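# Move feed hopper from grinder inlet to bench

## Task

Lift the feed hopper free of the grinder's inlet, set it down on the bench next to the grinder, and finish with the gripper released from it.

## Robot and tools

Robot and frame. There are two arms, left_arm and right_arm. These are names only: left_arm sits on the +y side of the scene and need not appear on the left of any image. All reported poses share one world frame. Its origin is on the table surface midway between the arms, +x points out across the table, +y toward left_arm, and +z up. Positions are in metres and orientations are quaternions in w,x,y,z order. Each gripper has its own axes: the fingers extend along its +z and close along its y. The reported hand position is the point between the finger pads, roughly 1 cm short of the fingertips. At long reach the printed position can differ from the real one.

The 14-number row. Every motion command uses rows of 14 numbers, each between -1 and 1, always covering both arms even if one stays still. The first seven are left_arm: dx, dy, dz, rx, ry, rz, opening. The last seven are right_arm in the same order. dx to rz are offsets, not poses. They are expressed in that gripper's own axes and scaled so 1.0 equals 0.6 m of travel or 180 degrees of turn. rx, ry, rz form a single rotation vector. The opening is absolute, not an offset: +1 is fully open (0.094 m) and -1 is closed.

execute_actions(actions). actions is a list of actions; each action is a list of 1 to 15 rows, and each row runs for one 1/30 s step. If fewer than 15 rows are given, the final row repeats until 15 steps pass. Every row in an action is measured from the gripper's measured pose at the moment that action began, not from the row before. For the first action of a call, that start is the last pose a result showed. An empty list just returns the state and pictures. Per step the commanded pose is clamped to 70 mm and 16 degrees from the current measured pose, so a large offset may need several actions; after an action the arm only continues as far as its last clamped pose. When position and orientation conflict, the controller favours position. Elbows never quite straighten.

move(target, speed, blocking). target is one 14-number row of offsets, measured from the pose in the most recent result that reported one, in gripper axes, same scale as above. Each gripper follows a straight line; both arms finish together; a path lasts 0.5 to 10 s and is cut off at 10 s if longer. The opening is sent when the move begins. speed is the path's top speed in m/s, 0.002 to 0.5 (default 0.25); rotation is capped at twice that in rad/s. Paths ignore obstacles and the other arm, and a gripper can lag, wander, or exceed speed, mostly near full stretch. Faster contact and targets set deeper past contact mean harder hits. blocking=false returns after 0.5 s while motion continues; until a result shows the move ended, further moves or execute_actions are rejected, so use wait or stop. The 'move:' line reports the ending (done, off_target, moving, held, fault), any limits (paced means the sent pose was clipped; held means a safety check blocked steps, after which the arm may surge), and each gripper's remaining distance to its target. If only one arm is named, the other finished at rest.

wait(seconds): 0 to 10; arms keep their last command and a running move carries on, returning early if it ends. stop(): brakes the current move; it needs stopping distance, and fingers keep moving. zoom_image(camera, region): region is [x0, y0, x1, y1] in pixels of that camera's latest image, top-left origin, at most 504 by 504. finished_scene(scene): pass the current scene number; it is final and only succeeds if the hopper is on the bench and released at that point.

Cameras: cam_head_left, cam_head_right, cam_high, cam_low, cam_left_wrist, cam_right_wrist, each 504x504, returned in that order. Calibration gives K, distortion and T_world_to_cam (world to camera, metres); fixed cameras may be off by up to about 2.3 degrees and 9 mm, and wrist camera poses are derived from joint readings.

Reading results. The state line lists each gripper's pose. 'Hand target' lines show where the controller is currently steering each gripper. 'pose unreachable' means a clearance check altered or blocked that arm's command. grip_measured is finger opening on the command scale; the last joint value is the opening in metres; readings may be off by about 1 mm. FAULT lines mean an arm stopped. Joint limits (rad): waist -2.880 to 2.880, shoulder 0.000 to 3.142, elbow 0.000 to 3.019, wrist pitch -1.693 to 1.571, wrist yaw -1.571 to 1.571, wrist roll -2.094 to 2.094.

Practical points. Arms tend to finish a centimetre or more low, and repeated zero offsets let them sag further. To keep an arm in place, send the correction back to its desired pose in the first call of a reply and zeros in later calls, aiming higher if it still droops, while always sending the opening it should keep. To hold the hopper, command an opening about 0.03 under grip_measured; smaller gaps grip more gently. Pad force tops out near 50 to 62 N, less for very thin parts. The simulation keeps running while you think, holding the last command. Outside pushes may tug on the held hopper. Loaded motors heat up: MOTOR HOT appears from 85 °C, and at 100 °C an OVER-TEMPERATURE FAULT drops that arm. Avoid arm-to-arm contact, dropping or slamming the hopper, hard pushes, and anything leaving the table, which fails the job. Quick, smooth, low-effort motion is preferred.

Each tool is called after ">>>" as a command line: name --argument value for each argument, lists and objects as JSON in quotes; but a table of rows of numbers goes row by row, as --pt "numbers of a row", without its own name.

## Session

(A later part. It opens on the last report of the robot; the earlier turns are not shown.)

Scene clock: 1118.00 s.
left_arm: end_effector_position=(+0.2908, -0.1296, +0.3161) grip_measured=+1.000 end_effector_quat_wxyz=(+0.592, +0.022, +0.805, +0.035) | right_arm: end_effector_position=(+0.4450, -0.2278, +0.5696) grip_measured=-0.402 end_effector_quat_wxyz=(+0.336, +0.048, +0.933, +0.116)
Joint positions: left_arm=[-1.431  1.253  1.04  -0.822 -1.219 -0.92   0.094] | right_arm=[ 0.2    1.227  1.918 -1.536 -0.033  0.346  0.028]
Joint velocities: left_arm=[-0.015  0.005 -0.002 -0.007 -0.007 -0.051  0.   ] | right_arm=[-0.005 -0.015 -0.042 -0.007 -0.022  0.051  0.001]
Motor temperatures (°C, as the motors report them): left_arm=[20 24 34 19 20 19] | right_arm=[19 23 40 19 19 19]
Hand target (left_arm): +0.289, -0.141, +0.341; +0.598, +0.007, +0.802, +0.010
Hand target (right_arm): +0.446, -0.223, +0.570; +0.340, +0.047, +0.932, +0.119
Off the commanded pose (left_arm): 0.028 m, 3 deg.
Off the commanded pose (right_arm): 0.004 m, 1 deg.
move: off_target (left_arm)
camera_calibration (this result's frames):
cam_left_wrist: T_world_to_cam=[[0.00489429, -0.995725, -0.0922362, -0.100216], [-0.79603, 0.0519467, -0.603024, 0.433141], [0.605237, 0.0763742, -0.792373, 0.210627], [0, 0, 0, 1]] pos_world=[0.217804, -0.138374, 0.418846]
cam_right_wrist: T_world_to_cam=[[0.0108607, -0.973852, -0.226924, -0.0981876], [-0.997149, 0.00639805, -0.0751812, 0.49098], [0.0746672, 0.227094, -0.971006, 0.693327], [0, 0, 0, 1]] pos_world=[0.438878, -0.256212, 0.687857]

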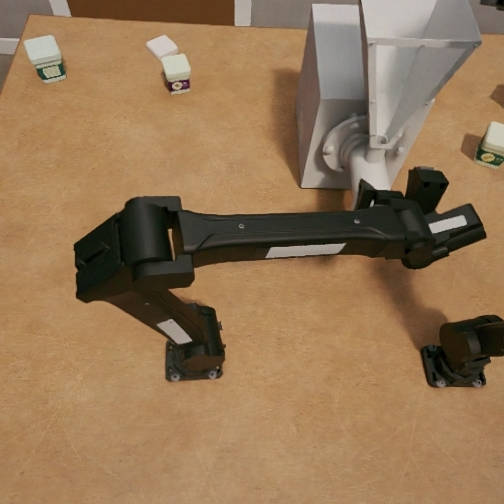

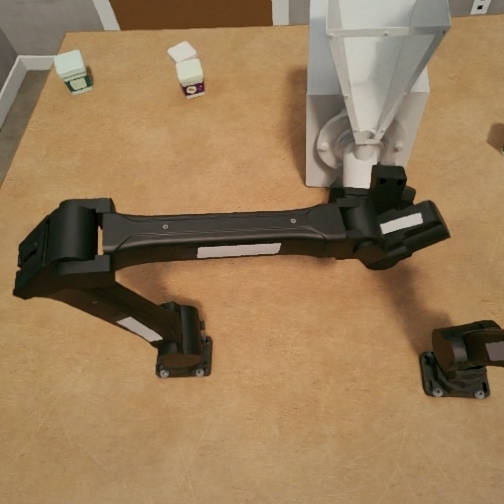

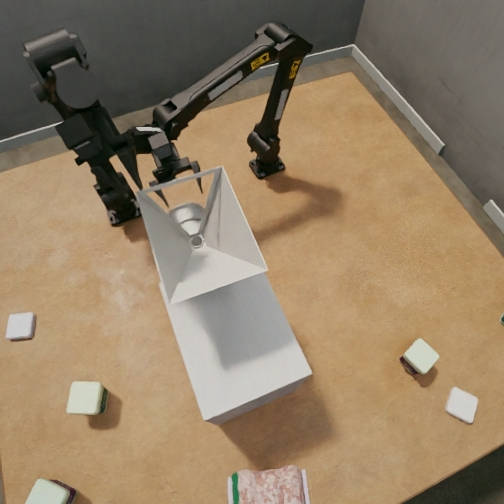

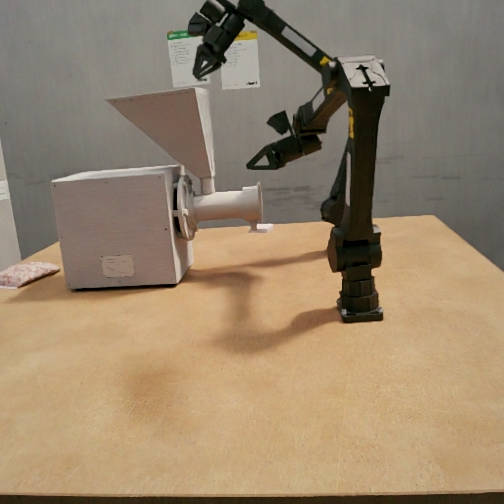

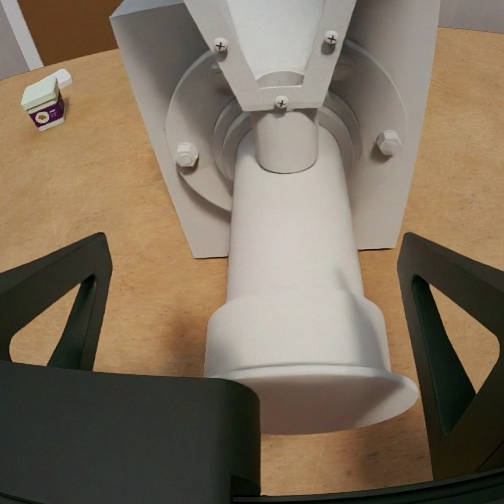

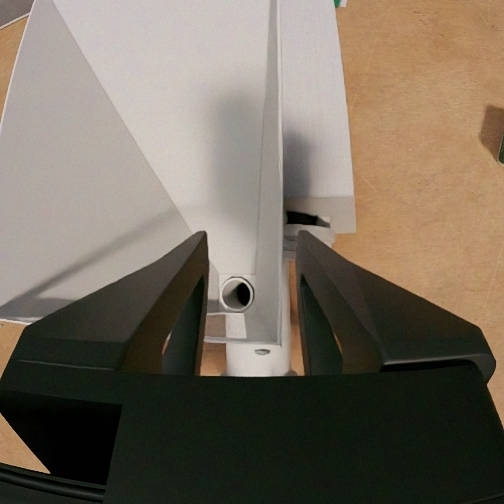

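>>> move --target '[-0.0283,-0.0247,0.1468,0.0102,0.0148,-0.0243,1, 0.426,-0.473,0.092,0.137,-0.055,0.166,-0.4]' --speed 0.15

Scene clock: 1240.90 s.
left_arm: end_effector_position=(+0.3713, -0.1393, +0.2944) grip_measured=+1.000 end_effector_quat_wxyz=(+0.569, +0.008, +0.823, +0.007) | right_arm: end_effector_position=(+0.2804, -0.4453, +0.2929) grip_measured=-0.402 end_effector_quat_wxyz=(+0.343, +0.371, +0.863, +0.003)
Joint positions: left_arm=[-1.233  1.31   1.023 -0.469 -1.03  -0.657  0.094] | right_arm=[-0.526  0.561  0.803 -1.115 -0.062  0.341  0.028]
Joint velocities: left_arm=[-0.005  0.005 -0.012 -0.017 -0.007 -0.007  0.   ] | right_arm=[ 0.005 -0.005  0.002  0.002 -0.066  0.007 -0.   ]
Motor temperatures (°C, as the motors report them): left_arm=[20 24 34 19 20 19] | right_arm=[19 22 37 19 19 19]
Hand target (left_arm): +0.379, -0.143, +0.305; +0.574, +0.000, +0.819, +0.001
Hand target (right_arm): +0.282, -0.447, +0.298; +0.353, +0.367, +0.861, +0.000
Off the commanded pose (left_arm): 0.014 m, 1 deg.
Off the commanded pose (right_arm): 0.009 m, 2 deg.
move: off_target (left_arm)
camera_calibration (this result's frames):
cam_left_wrist: T_world_to_cam=[[-0.00653898, -0.999525, -0.0301258, -0.126772], [-0.830219, 0.0222192, -0.556994, 0.479661], [0.557399, 0.0213688, -0.82997, 0.166625], [0, 0, 0, 1]] pos_world=[0.304519, -0.14093, 0.401643]
cam_right_wrist: T_world_to_cam=[[-0.624435, -0.743592, -0.239064, -0.0868183], [-0.758087, 0.650683, -0.0437816, 0.518089], [0.18811, 0.153892, -0.970016, 0.421613], [0, 0, 0, 1]] pos_world=[0.259235, -0.466552, 0.410899]

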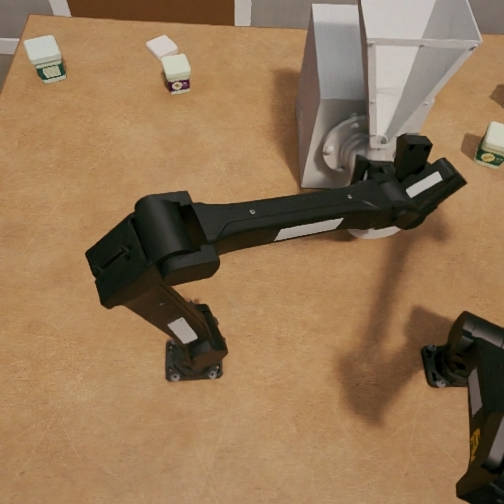

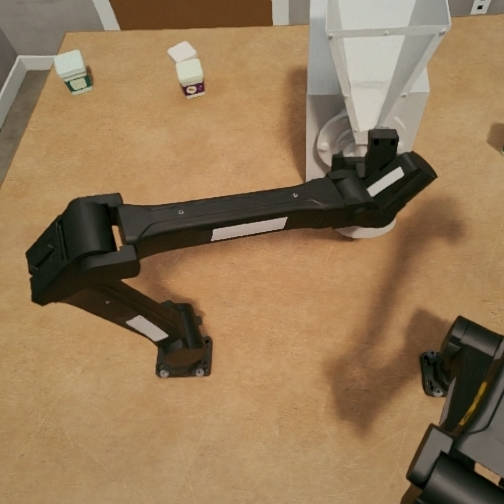

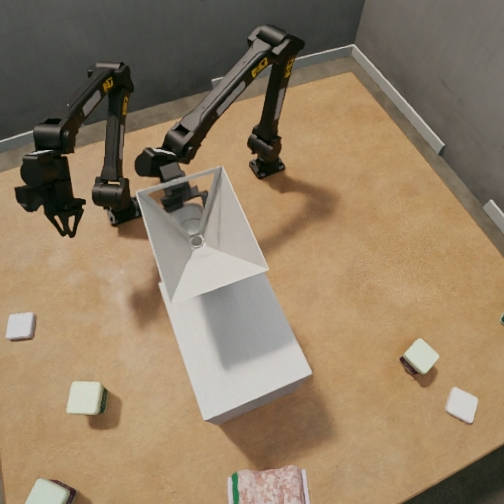

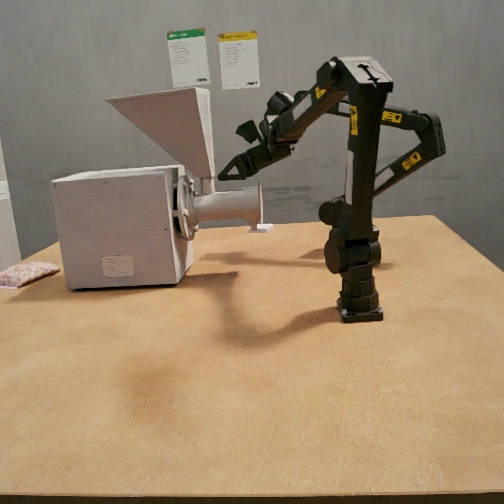

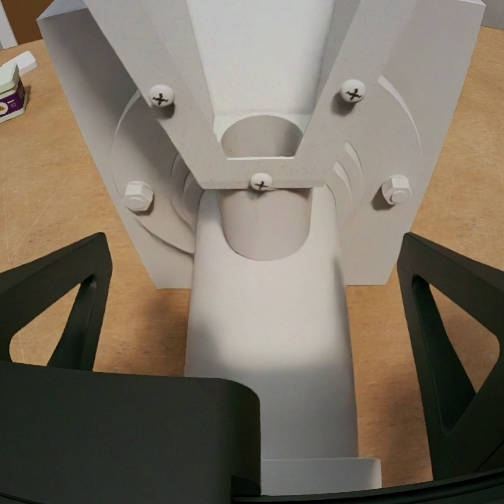

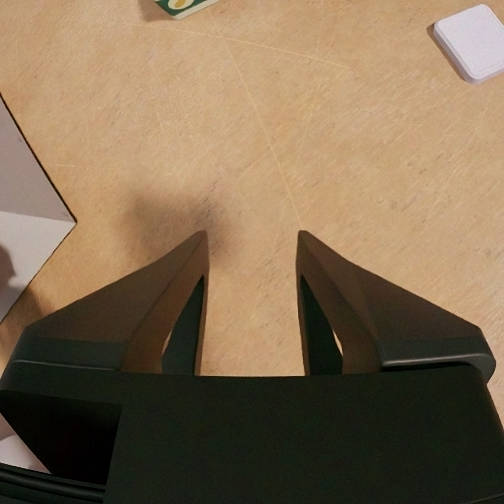

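>>> zoom_image --camera "cam_low" --region '[170, 110, 330, 240]'

Region (170, 110, 330, 240) of cam_low's 504x504 image, scaled by 3.150, with more detail than that image has; it fills the top 410 rows of this view, and the rest is white.

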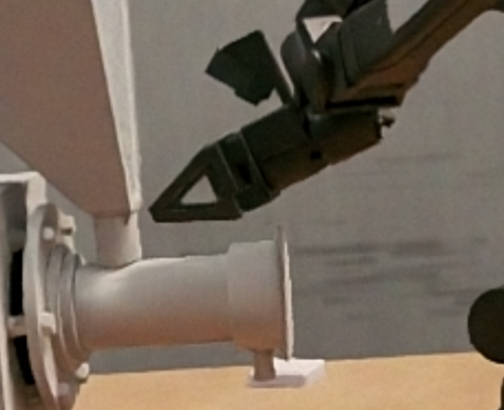

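>>> move --target '[-0.0477,-0.0087,0.0832,0.0007,-0.0038,-0.0067,1, -0.005,0.002,-0.006,0,0,0,-0.4]' --speed 0.08

Scene clock: 1276.13 s.
left_arm: end_effector_position=(+0.4150, -0.1335, +0.2754) grip_measured=+1.000 end_effector_quat_wxyz=(+0.560, +0.015, +0.828, +0.019) | right_arm: end_effector_position=(+0.2798, -0.4450, +0.2923) grip_measured=-0.402 end_effector_quat_wxyz=(+0.342, +0.370, +0.864, +0.002)
Joint positions: left_arm=[-1.133  1.363  1.021 -0.356 -0.953 -0.547  0.094] | right_arm=[-0.526  0.561  0.803 -1.118 -0.062  0.337  0.028]
Joint velocities: left_arm=[ 0.005 -0.034 -0.012 -0.012 -0.037 -0.022  0.   ] | right_arm=[ 0.005 -0.015 -0.012 -0.017 -0.051 -0.037 -0.   ]
Motor temperatures (°C, as the motors report them): left_arm=[20 24 33 19 20 19] | right_arm=[19 22 38 19 19 19]
Hand target (left_arm): +0.426, -0.144, +0.304; +0.574, +0.000, +0.819, +0.001
Hand target (right_arm): +0.280, -0.445, +0.298; +0.343, +0.371, +0.863, +0.003
Off the commanded pose (left_arm): 0.033 m, 3 deg.
Off the commanded pose (right_arm): 0.005 m, 0 deg.
move: off_target (left_arm)
camera_calibration (this result's frames):
cam_left_wrist: T_world_to_cam=[[-0.00500247, -0.998348, -0.0572456, -0.114315], [-0.841572, 0.0351234, -0.539001, 0.506681], [0.540121, 0.04548, -0.840358, 0.139692], [0, 0, 0, 1]] pos_world=[0.350387, -0.138275, 0.383948]
cam_right_wrist: T_world_to_cam=[[-0.623204, -0.745565, -0.236115, -0.0891588], [-0.760153, 0.648439, -0.0411771, 0.516252], [0.183806, 0.153821, -0.970852, 0.422566], [0, 0, 0, 1]] pos_world=[0.259196, -0.466231, 0.410455]

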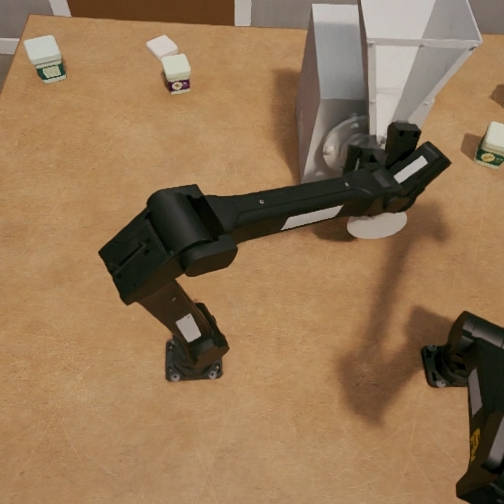

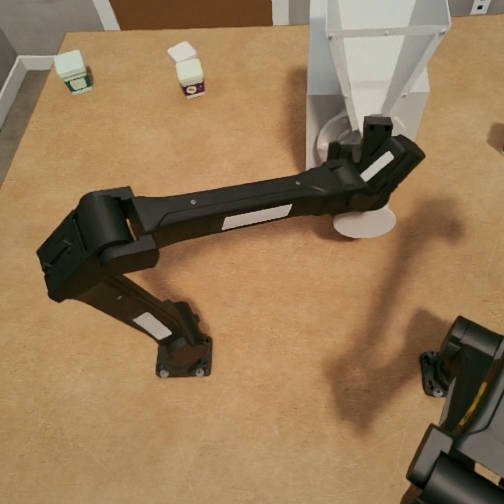

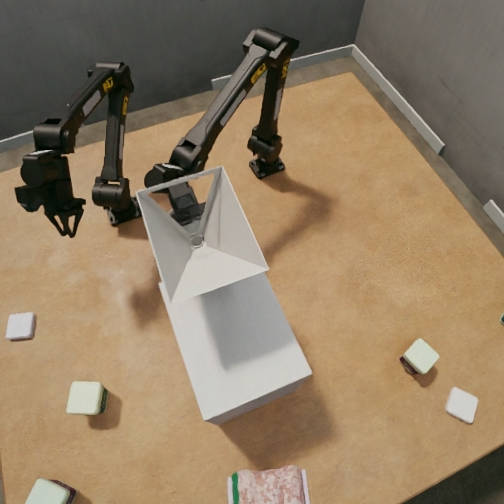

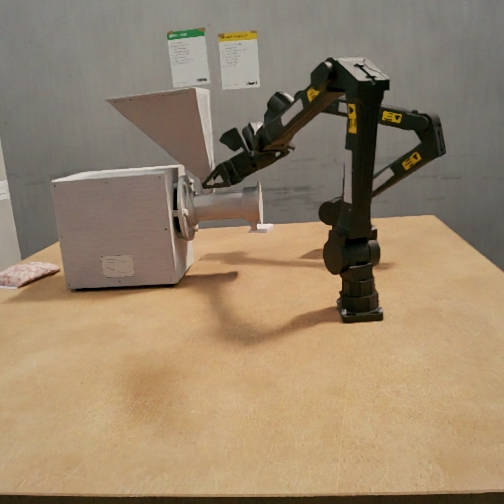

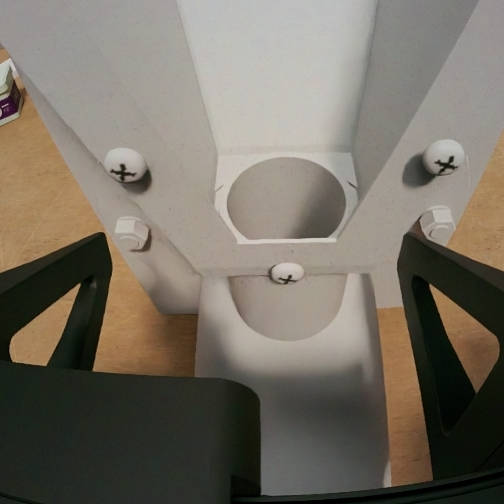

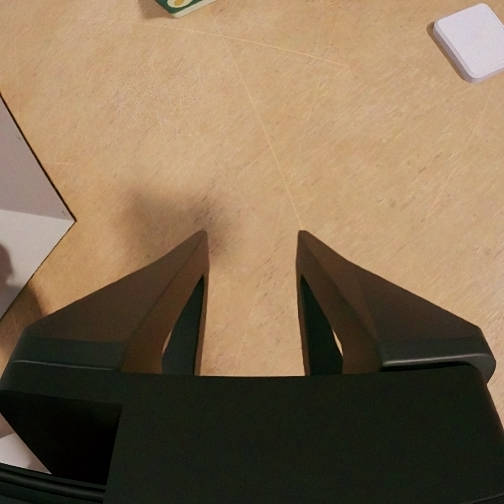

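>>> zoom_image --camera "cam_low" --region '[170, 110, 330, 240]'

Region (170, 110, 330, 240) of cam_low's 504x504 image, scaled by 3.150, with more detail than that image has; it fills the top 410 rows of this view, and the rest is white.

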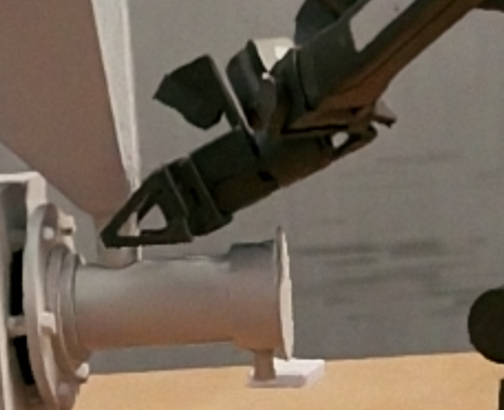

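>>> execute_actions --actions '[[[-0.0257,-0.035,0.0232,0.0039,-0.0106,-0.0144,1, -0.008,0.003,-0.010,0,0,0,-0.4]]]'

>>> wait --seconds 1.0

Scene clock: 1310.80 s.
left_arm: end_effector_position=(+0.4224, -0.1466, +0.2568) grip_measured=+1.000 end_effector_quat_wxyz=(+0.560, +0.016, +0.828, +0.019) | right_arm: end_effector_position=(+0.2781, -0.4441, +0.2908) grip_measured=-0.402 end_effector_quat_wxyz=(+0.337, +0.371, +0.866, +0.003)
Joint positions: left_arm=[-1.133  1.42   1.025 -0.299 -0.953 -0.544  0.094] | right_arm=[-0.526  0.561  0.803 -1.128 -0.062  0.337  0.028]
Joint velocities: left_arm=[-0.005 -0.015 -0.007 -0.022  0.022 -0.066  0.   ] | right_arm=[-0.015 -0.005  0.002 -0.012  0.051 -0.037  0.   ]
Motor temperatures (°C, as the motors report them): left_arm=[20 24 35 19 20 19] | right_arm=[19 22 39 19 19 19]
Hand target (left_arm): +0.432, -0.154, +0.283; +0.574, +0.000, +0.819, +0.001
Hand target (right_arm): +0.280, -0.445, +0.300; +0.342, +0.370, +0.864, +0.002
Off the commanded pose (left_arm): 0.030 m, 3 deg.
Off the commanded pose (right_arm): 0.010 m, 1 deg.
camera_calibration (this result's frames):
cam_left_wrist: T_world_to_cam=[[-0.00619272, -0.99831, -0.0577845, -0.12773], [-0.840742, 0.0364836, -0.540205, 0.503504], [0.5414, 0.0452365, -0.839547, 0.119887], [0, 0, 0, 1]] pos_world=[0.357619, -0.151307, 0.365265]
cam_right_wrist: T_world_to_cam=[[-0.625257, -0.744457, -0.234173, -0.0893922], [-0.76047, 0.64861, -0.0314863, 0.511698], [0.175327, 0.158394, -0.971685, 0.425861], [0, 0, 0, 1]] pos_world=[0.258573, -0.465895, 0.408981]

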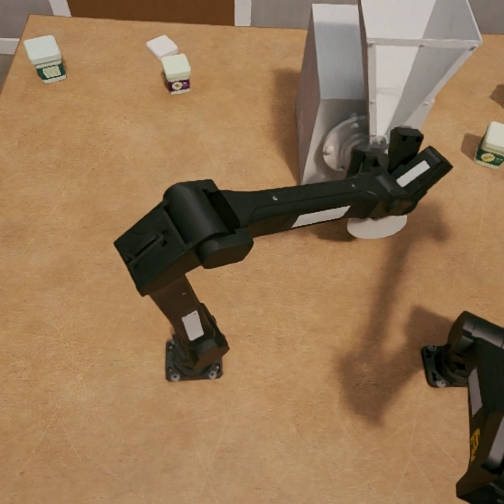

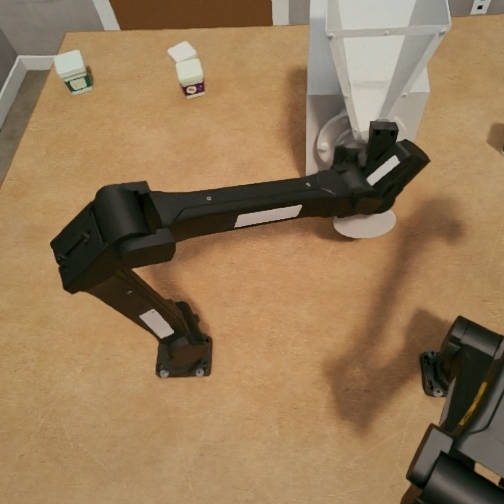

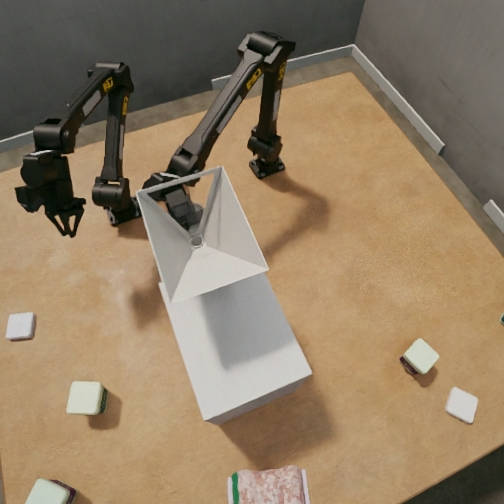

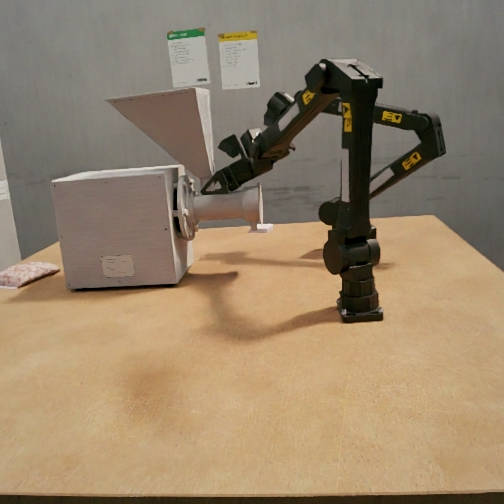

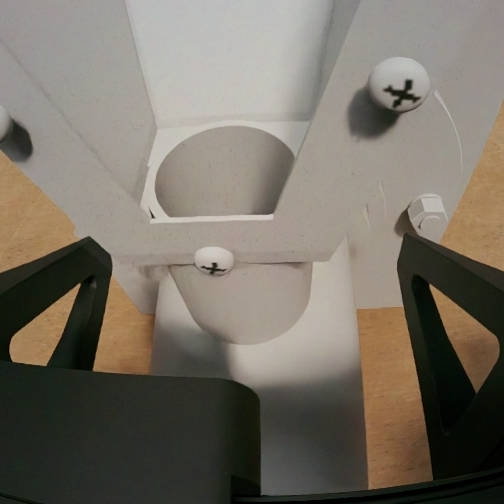

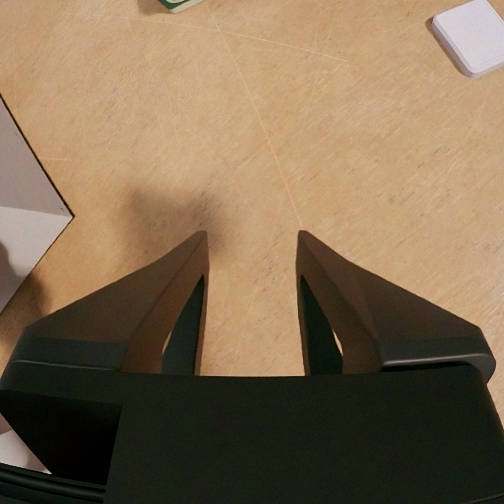

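Scene clock: 1311.80 s.
left_arm: end_effector_position=(+0.4224, -0.1466, +0.2568) grip_measured=+1.000 end_effector_quat_wxyz=(+0.560, +0.016, +0.828, +0.019) | right_arm: end_effector_position=(+0.2781, -0.4441, +0.2908) grip_measured=-0.402 end_effector_quat_wxyz=(+0.337, +0.371, +0.866, +0.003)
Joint positions: left_arm=[-1.133  1.42   1.025 -0.299 -0.953 -0.544  0.094] | right_arm=[-0.526  0.561  0.803 -1.128 -0.062  0.337  0.028]
Joint velocities: left_arm=[-0.005  0.005 -0.017 -0.002 -0.022  0.081  0.   ] | right_arm=[-0.005 -0.015 -0.002  0.007  0.007  0.051 -0.001]
Motor temperatures (°C, as the motors report them): left_arm=[20 24 35 19 20 19] | right_arm=[19 22 39 19 19 19]
Hand target (left_arm): +0.432, -0.154, +0.283; +0.574, +0.000, +0.819, +0.001
Hand target (right_arm): +0.280, -0.445, +0.300; +0.342, +0.370, +0.864, +0.002
Off the commanded pose (left_arm): 0.030 m, 3 deg.
Off the commanded pose (right_arm): 0.010 m, 1 deg.
wait: 1.00 s; at rest by 0.17 s
camera_calibration (this result's frames):
cam_left_wrist: T_world_to_cam=[[-0.00619272, -0.99831, -0.0577845, -0.12773], [-0.840742, 0.0364836, -0.540205, 0.503504], [0.5414, 0.0452365, -0.839547, 0.119887], [0, 0, 0, 1]] pos_world=[0.357619, -0.151307, 0.365265]
cam_right_wrist: T_world_to_cam=[[-0.625257, -0.744457, -0.234173, -0.0893922], [-0.76047, 0.64861, -0.0314863, 0.511698], [0.175327, 0.158394, -0.971685, 0.425861], [0, 0, 0, 1]] pos_world=[0.258573, -0.465895, 0.408981]

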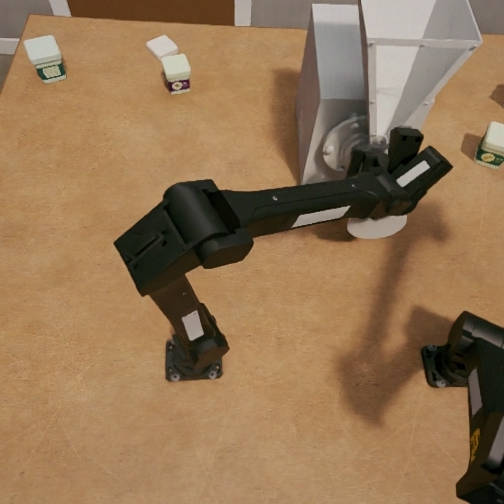

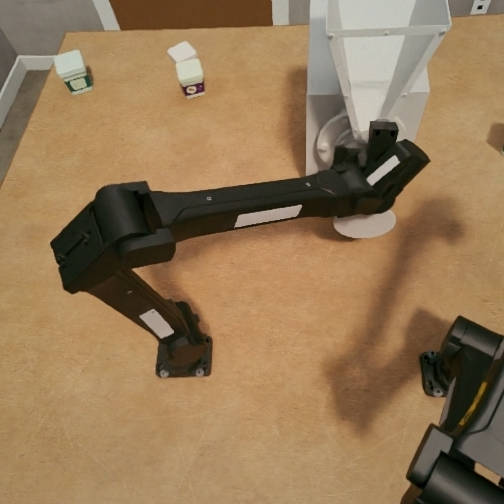

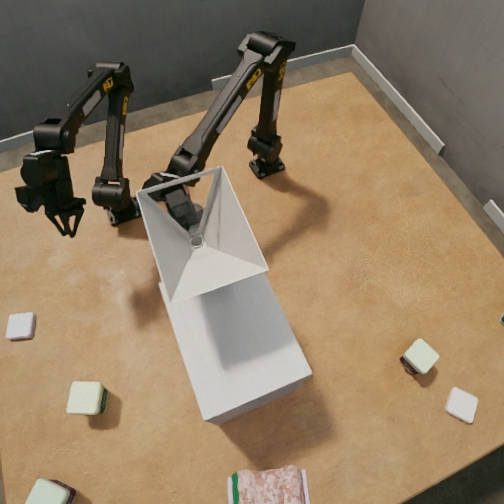

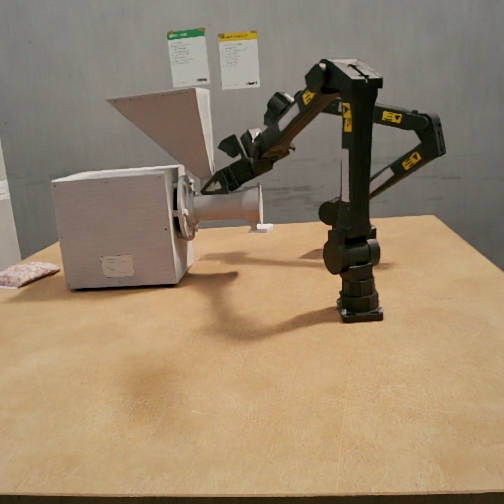

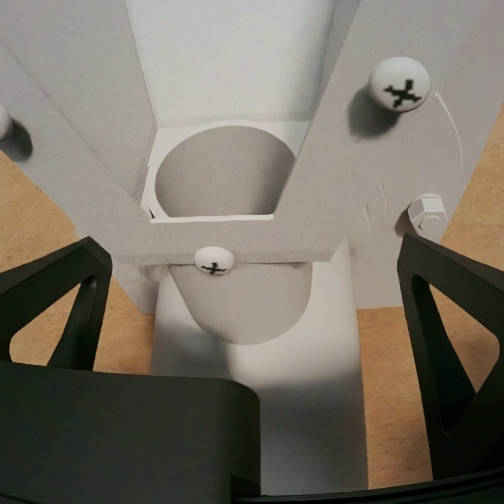

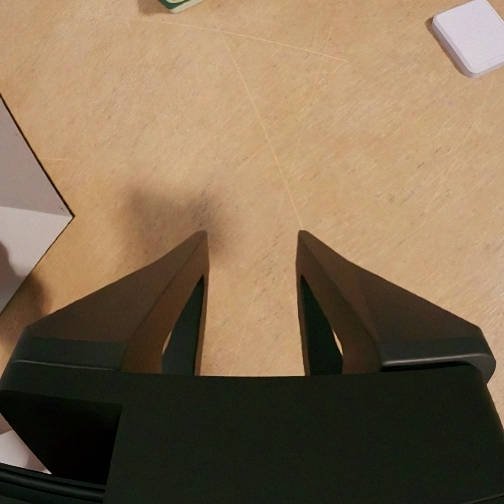

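>>> zoom_image --camera "cam_low" --region '[170, 110, 330, 240]'

>>> zoom_image --camera "cam_high" --region '[130, 150, 290, 310]'

Region (170, 110, 330, 240) of cam_low's 504x504 image, scaled by 3.150, with more detail than that image has; it fills the top 410 rows of this view, and the rest is white.

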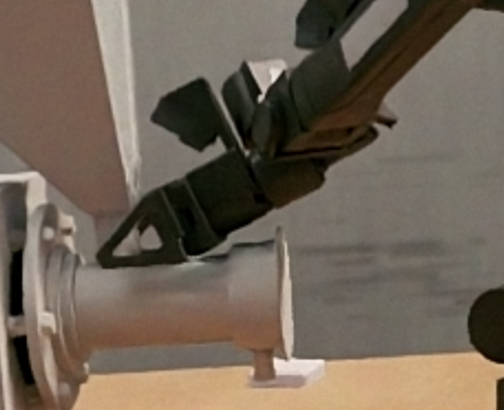

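Region (130, 150, 290, 310) of cam_high's 504x504 image, scaled by 3.150, with more detail than that image has.

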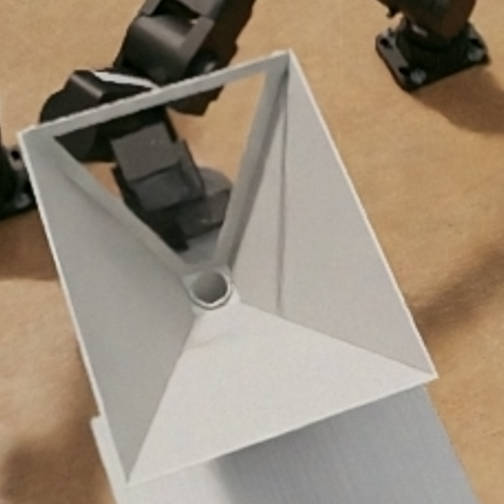

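>>> zoom_image --camera "cam_low" --region '[190, 150, 280, 220]'

Region (190, 150, 280, 220) of cam_low's 504x504 image, scaled by 5.600, with more detail than that image has.

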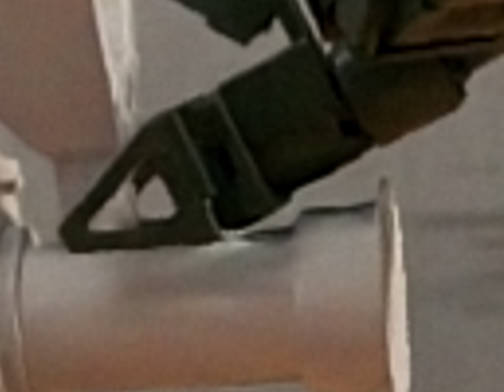

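>>> execute_actions --actions '[[[-0.0468,-0.0035,-0.0013,0.0039,-0.0106,-0.0144,0.1, -0.008,0.003,-0.010,0,0,0,-0.4]],[[-0.0468,-0.0035,-0.0013,0.0039,-0.0106,-0.0144,-0.1, 0,0,0,0,0,0,-0.4]]]'

Scene clock: 1346.07 s.
left_arm: end_effector_position=(+0.4252, -0.1444, +0.2582) grip_measured=-0.097 end_effector_quat_wxyz=(+0.563, +0.013, +0.826, +0.021) | right_arm: end_effector_position=(+0.2765, -0.4432, +0.2892) grip_measured=-0.402 end_effector_quat_wxyz=(+0.332, +0.371, +0.867, +0.003)
Joint positions: left_arm=[-1.127  1.42   1.025 -0.291 -0.956 -0.537  0.042] | right_arm=[-0.526  0.561  0.803 -1.138 -0.062  0.337  0.028]
Joint velocities: left_arm=[-0.015  0.005  0.002 -0.012 -0.007 -0.007 -0.   ] | right_arm=[-0.005  0.015 -0.027 -0.012  0.081 -0.037 -0.   ]
Motor temperatures (°C, as the motors report them): left_arm=[20 24 34 19 20 19] | right_arm=[19 21 40 19 19 19]
Hand target (left_arm): +0.431, -0.150, +0.284; +0.576, +0.002, +0.818, -0.000
Hand target (right_arm): +0.277, -0.443, +0.289; +0.332, +0.371, +0.867, +0.003
Off the commanded pose (left_arm): 0.027 m, 3 deg.
Off the commanded pose (right_arm): 0.000 m, 0 deg.
camera_calibration (this result's frames):
cam_left_wrist: T_world_to_cam=[[0.000184955, -0.998326, -0.0578342, -0.128236], [-0.837938, 0.0314091, -0.544861, 0.505778], [0.545765, 0.0485622, -0.83653, 0.117256], [0, 0, 0, 1]] pos_world=[0.35984, -0.149602, 0.36625]
cam_right_wrist: T_world_to_cam=[[-0.627371, -0.743317, -0.232132, -0.0896334], [-0.76071, 0.648739, -0.0214196, 0.507067], [0.166515, 0.163147, -0.972448, 0.429195], [0, 0, 0, 1]] pos_world=[0.25803, -0.465602, 0.407425]

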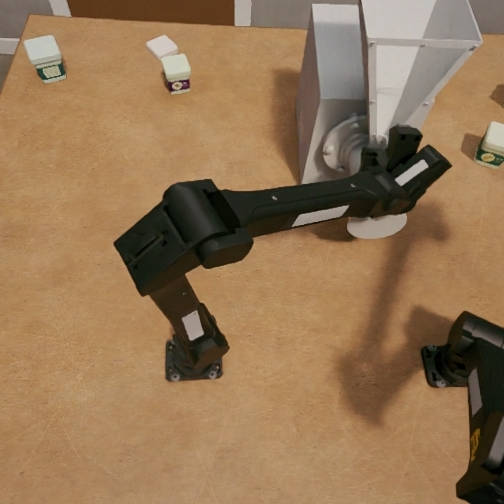

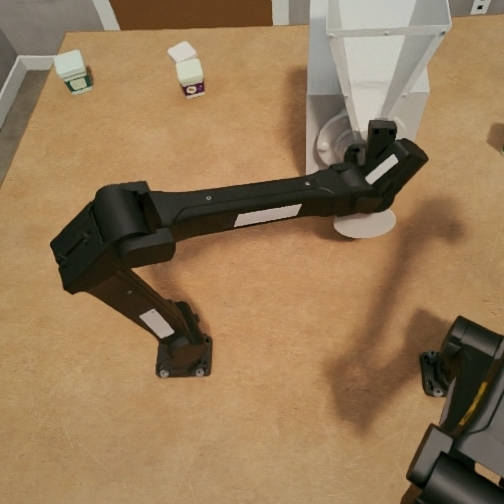

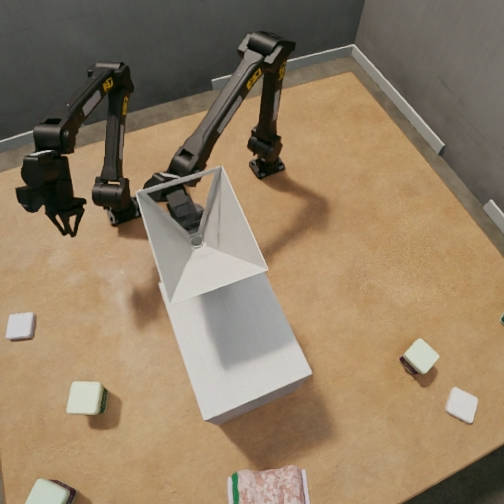

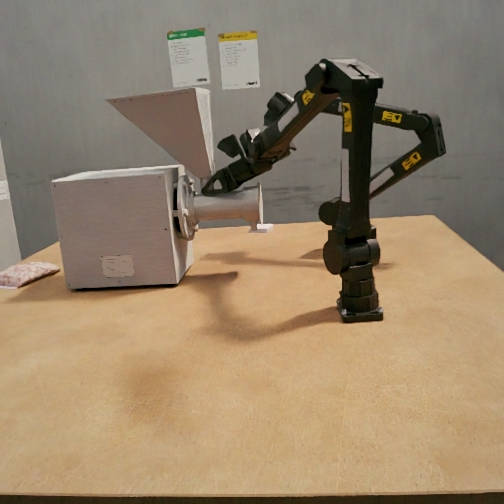

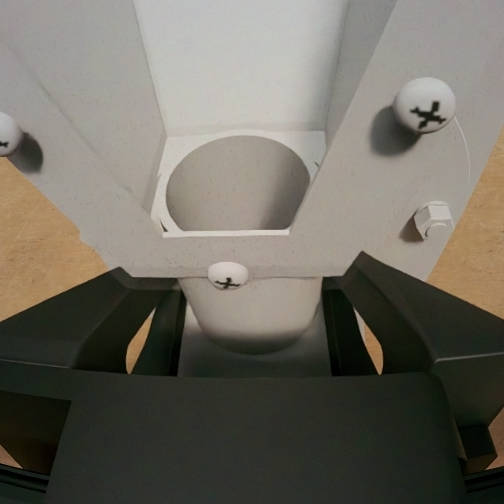

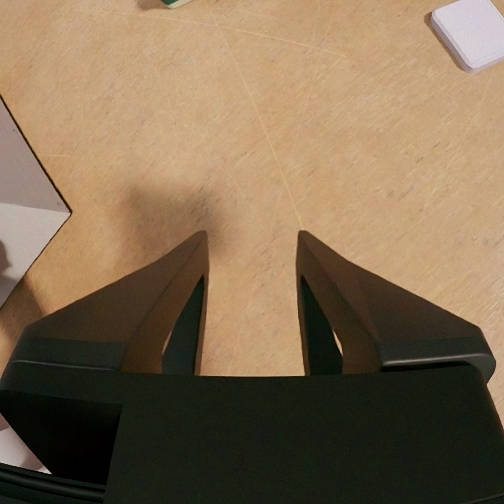

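>>> execute_actions --actions '[[[-0.0468,-0.0035,-0.0013,0.0039,-0.0106,-0.0144,-0.2, -0.015,0.005,-0.02,0,0,0,-0.4]],[[-0.0468,-0.0035,-0.0013,0.0039,-0.0106,-0.0144,-0.3, 0,0,0,0,0,0,-0.4]]]'

Scene clock: 1349.73 s.
left_arm: end_effector_position=(+0.4256, -0.1438, +0.2586) grip_measured=-0.180 end_effector_quat_wxyz=(+0.563, +0.006, +0.826, +0.017) | right_arm: end_effector_position=(+0.2726, -0.4410, +0.2842) grip_measured=-0.402 end_effector_quat_wxyz=(+0.317, +0.374, +0.871, +0.005)
Joint positions: left_arm=[-1.125  1.419  1.024 -0.291 -0.957 -0.552  0.039] | right_arm=[-0.526  0.565  0.803 -1.165 -0.063  0.337  0.028]
Joint velocities: left_arm=[-0.005  0.005 -0.037  0.002  0.007 -0.007  0.001] | right_arm=[-0.005  0.005 -0.007 -0.012 -0.037 -0.022 -0.001]
Motor temperatures (°C, as the motors report them): left_arm=[20 24 34 19 20 19] | right_arm=[19 21 39 19 19 19]
Hand target (left_arm): +0.434, -0.146, +0.285; +0.577, -0.009, +0.817, -0.000
Hand target (right_arm): +0.273, -0.441, +0.284; +0.317, +0.374, +0.871, +0.005
Off the commanded pose (left_arm): 0.028 m, 3 deg.
Off the commanded pose (right_arm): 0.000 m, 0 deg.
camera_calibration (this result's frames):
cam_left_wrist: T_world_to_cam=[[0.00771572, -0.999029, -0.0433704, -0.134564], [-0.837298, 0.0172572, -0.546475, 0.504431], [0.546693, 0.0405304, -0.836352, 0.115733], [0, 0, 0, 1]] pos_world=[0.360127, -0.147829, 0.366616]
cam_right_wrist: T_world_to_cam=[[-0.633195, -0.740127, -0.226445, -0.0901955], [-0.761181, 0.648478, 0.00891787, 0.49389], [0.140244, 0.178012, -0.973983, 0.438769], [0, 0, 0, 1]] pos_world=[0.257294, -0.465139, 0.402525]

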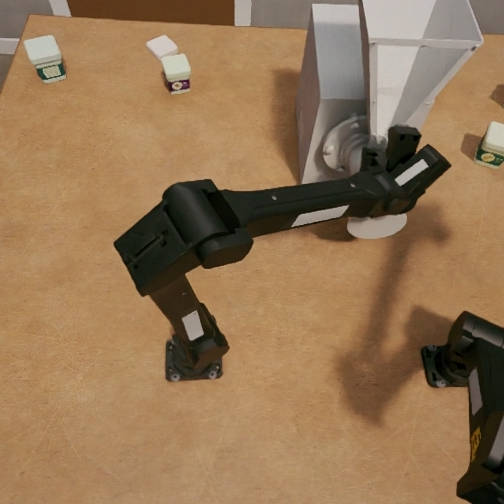

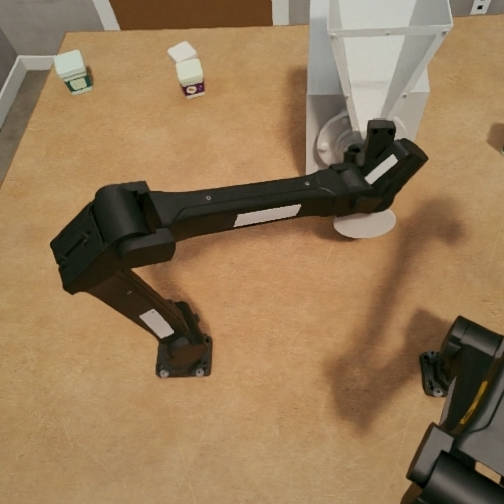

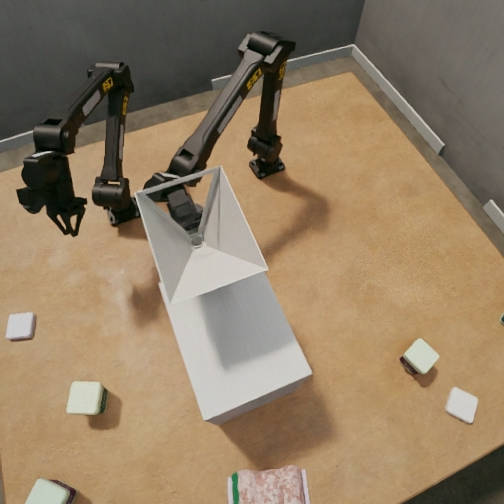

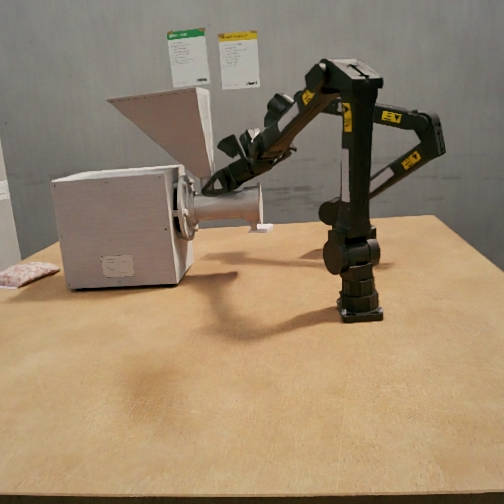

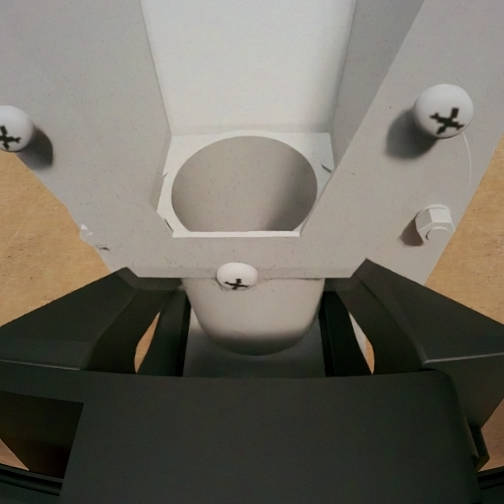

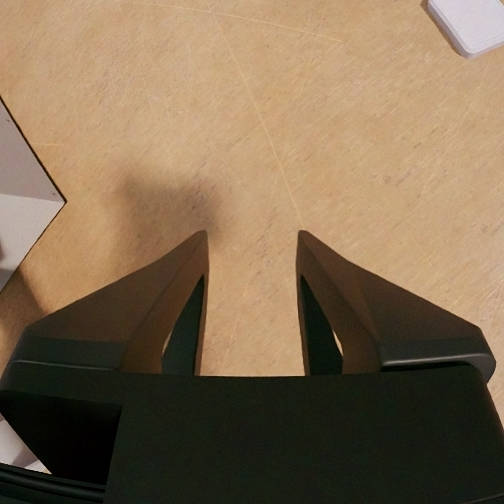

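>>> execute_actions --actions '[[[-0.0771,-0.0011,-0.0153,0.0067,-0.0087,-0.0094,-0.3, -0.0235,0.0088,-0.0103,0,-0.02,0,-0.4]]]'

>>> zoom_image --camera "cam_low" --region '[90, 70, 330, 240]'

Scene clock: 1374.90 s.
left_arm: end_effector_position=(+0.4252, -0.1431, +0.2579) grip_measured=-0.184 end_effector_quat_wxyz=(+0.557, +0.010, +0.830, +0.014) | right_arm: end_effector_position=(+0.2762, -0.4458, +0.2885) grip_measured=-0.402 end_effector_quat_wxyz=(+0.331, +0.376, +0.865, -0.008)
Joint positions: left_arm=[-1.122  1.413  1.025 -0.305 -0.938 -0.555  0.038] | right_arm=[-0.514  0.564  0.803 -1.136 -0.029  0.348  0.028]
Joint velocities: left_arm=[ 0.005 -0.005 -0.012 -0.007 -0.037  0.007 -0.   ] | right_arm=[-0.005 -0.005  0.007  0.007 -0.037 -0.022 -0.001]
Motor temperatures (°C, as the motors report them): left_arm=[20 24 34 19 20 19] | right_arm=[19 21 38 19 19 19]
Hand target (left_arm): +0.432, -0.144, +0.305; +0.575, -0.001, +0.818, -0.000
Hand target (right_arm): +0.280, -0.445, +0.298; +0.345, +0.374, +0.861, -0.007
Off the commanded pose (left_arm): 0.048 m, 3 deg.
Off the commanded pose (right_arm): 0.010 m, 2 deg.
camera_calibration (this result's frames):
cam_left_wrist: T_world_to_cam=[[-0.00267433, -0.99911, -0.0420909, -0.129823], [-0.845115, 0.0247592, -0.534011, 0.504962], [0.534578, 0.0341436, -0.844429, 0.121648], [0, 0, 0, 1]] pos_world=[0.361374, -0.146363, 0.366914]
cam_right_wrist: T_world_to_cam=[[-0.642359, -0.735868, -0.214182, -0.0896268], [-0.749672, 0.661376, -0.0239373, 0.511789], [0.15927, 0.14519, -0.9765, 0.424211], [0, 0, 0, 1]] pos_world=[0.258537, -0.466029, 0.407297]

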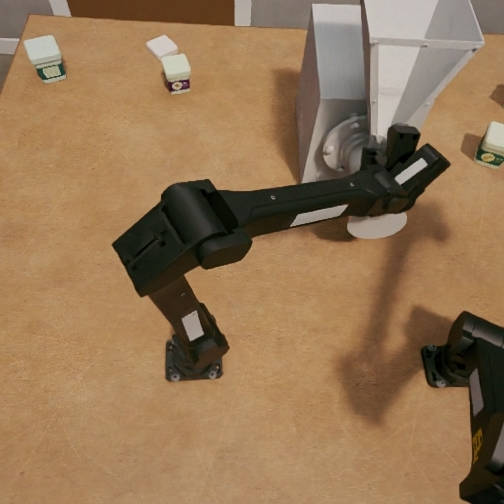

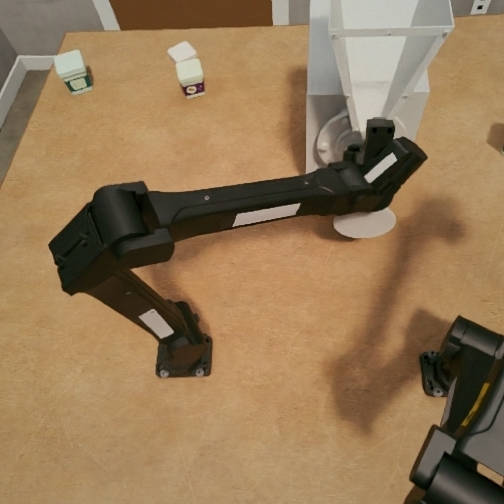

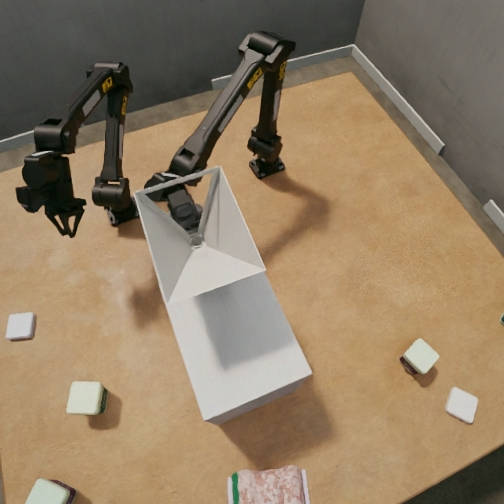

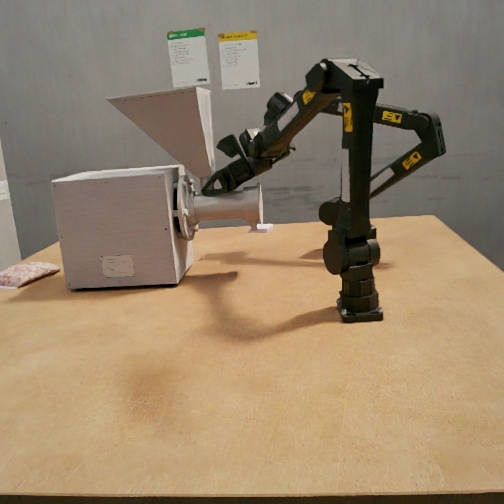

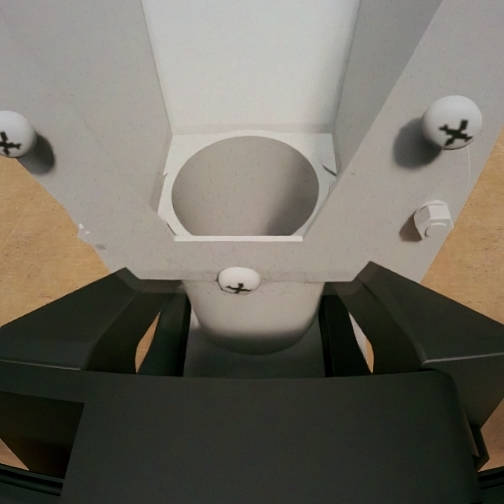

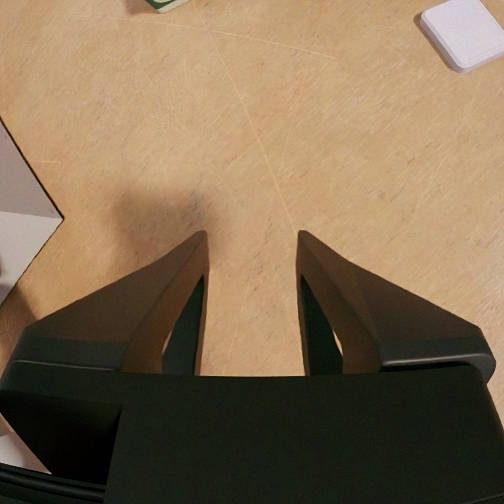

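Region (90, 70, 330, 240) of cam_low's 504x504 image, scaled by 2.100, with more detail than that image has; it fills the top 357 rows of this view, and the rest is white.

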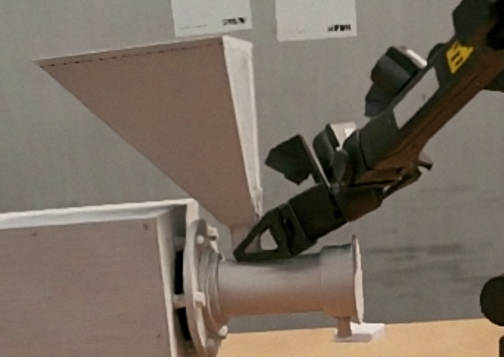

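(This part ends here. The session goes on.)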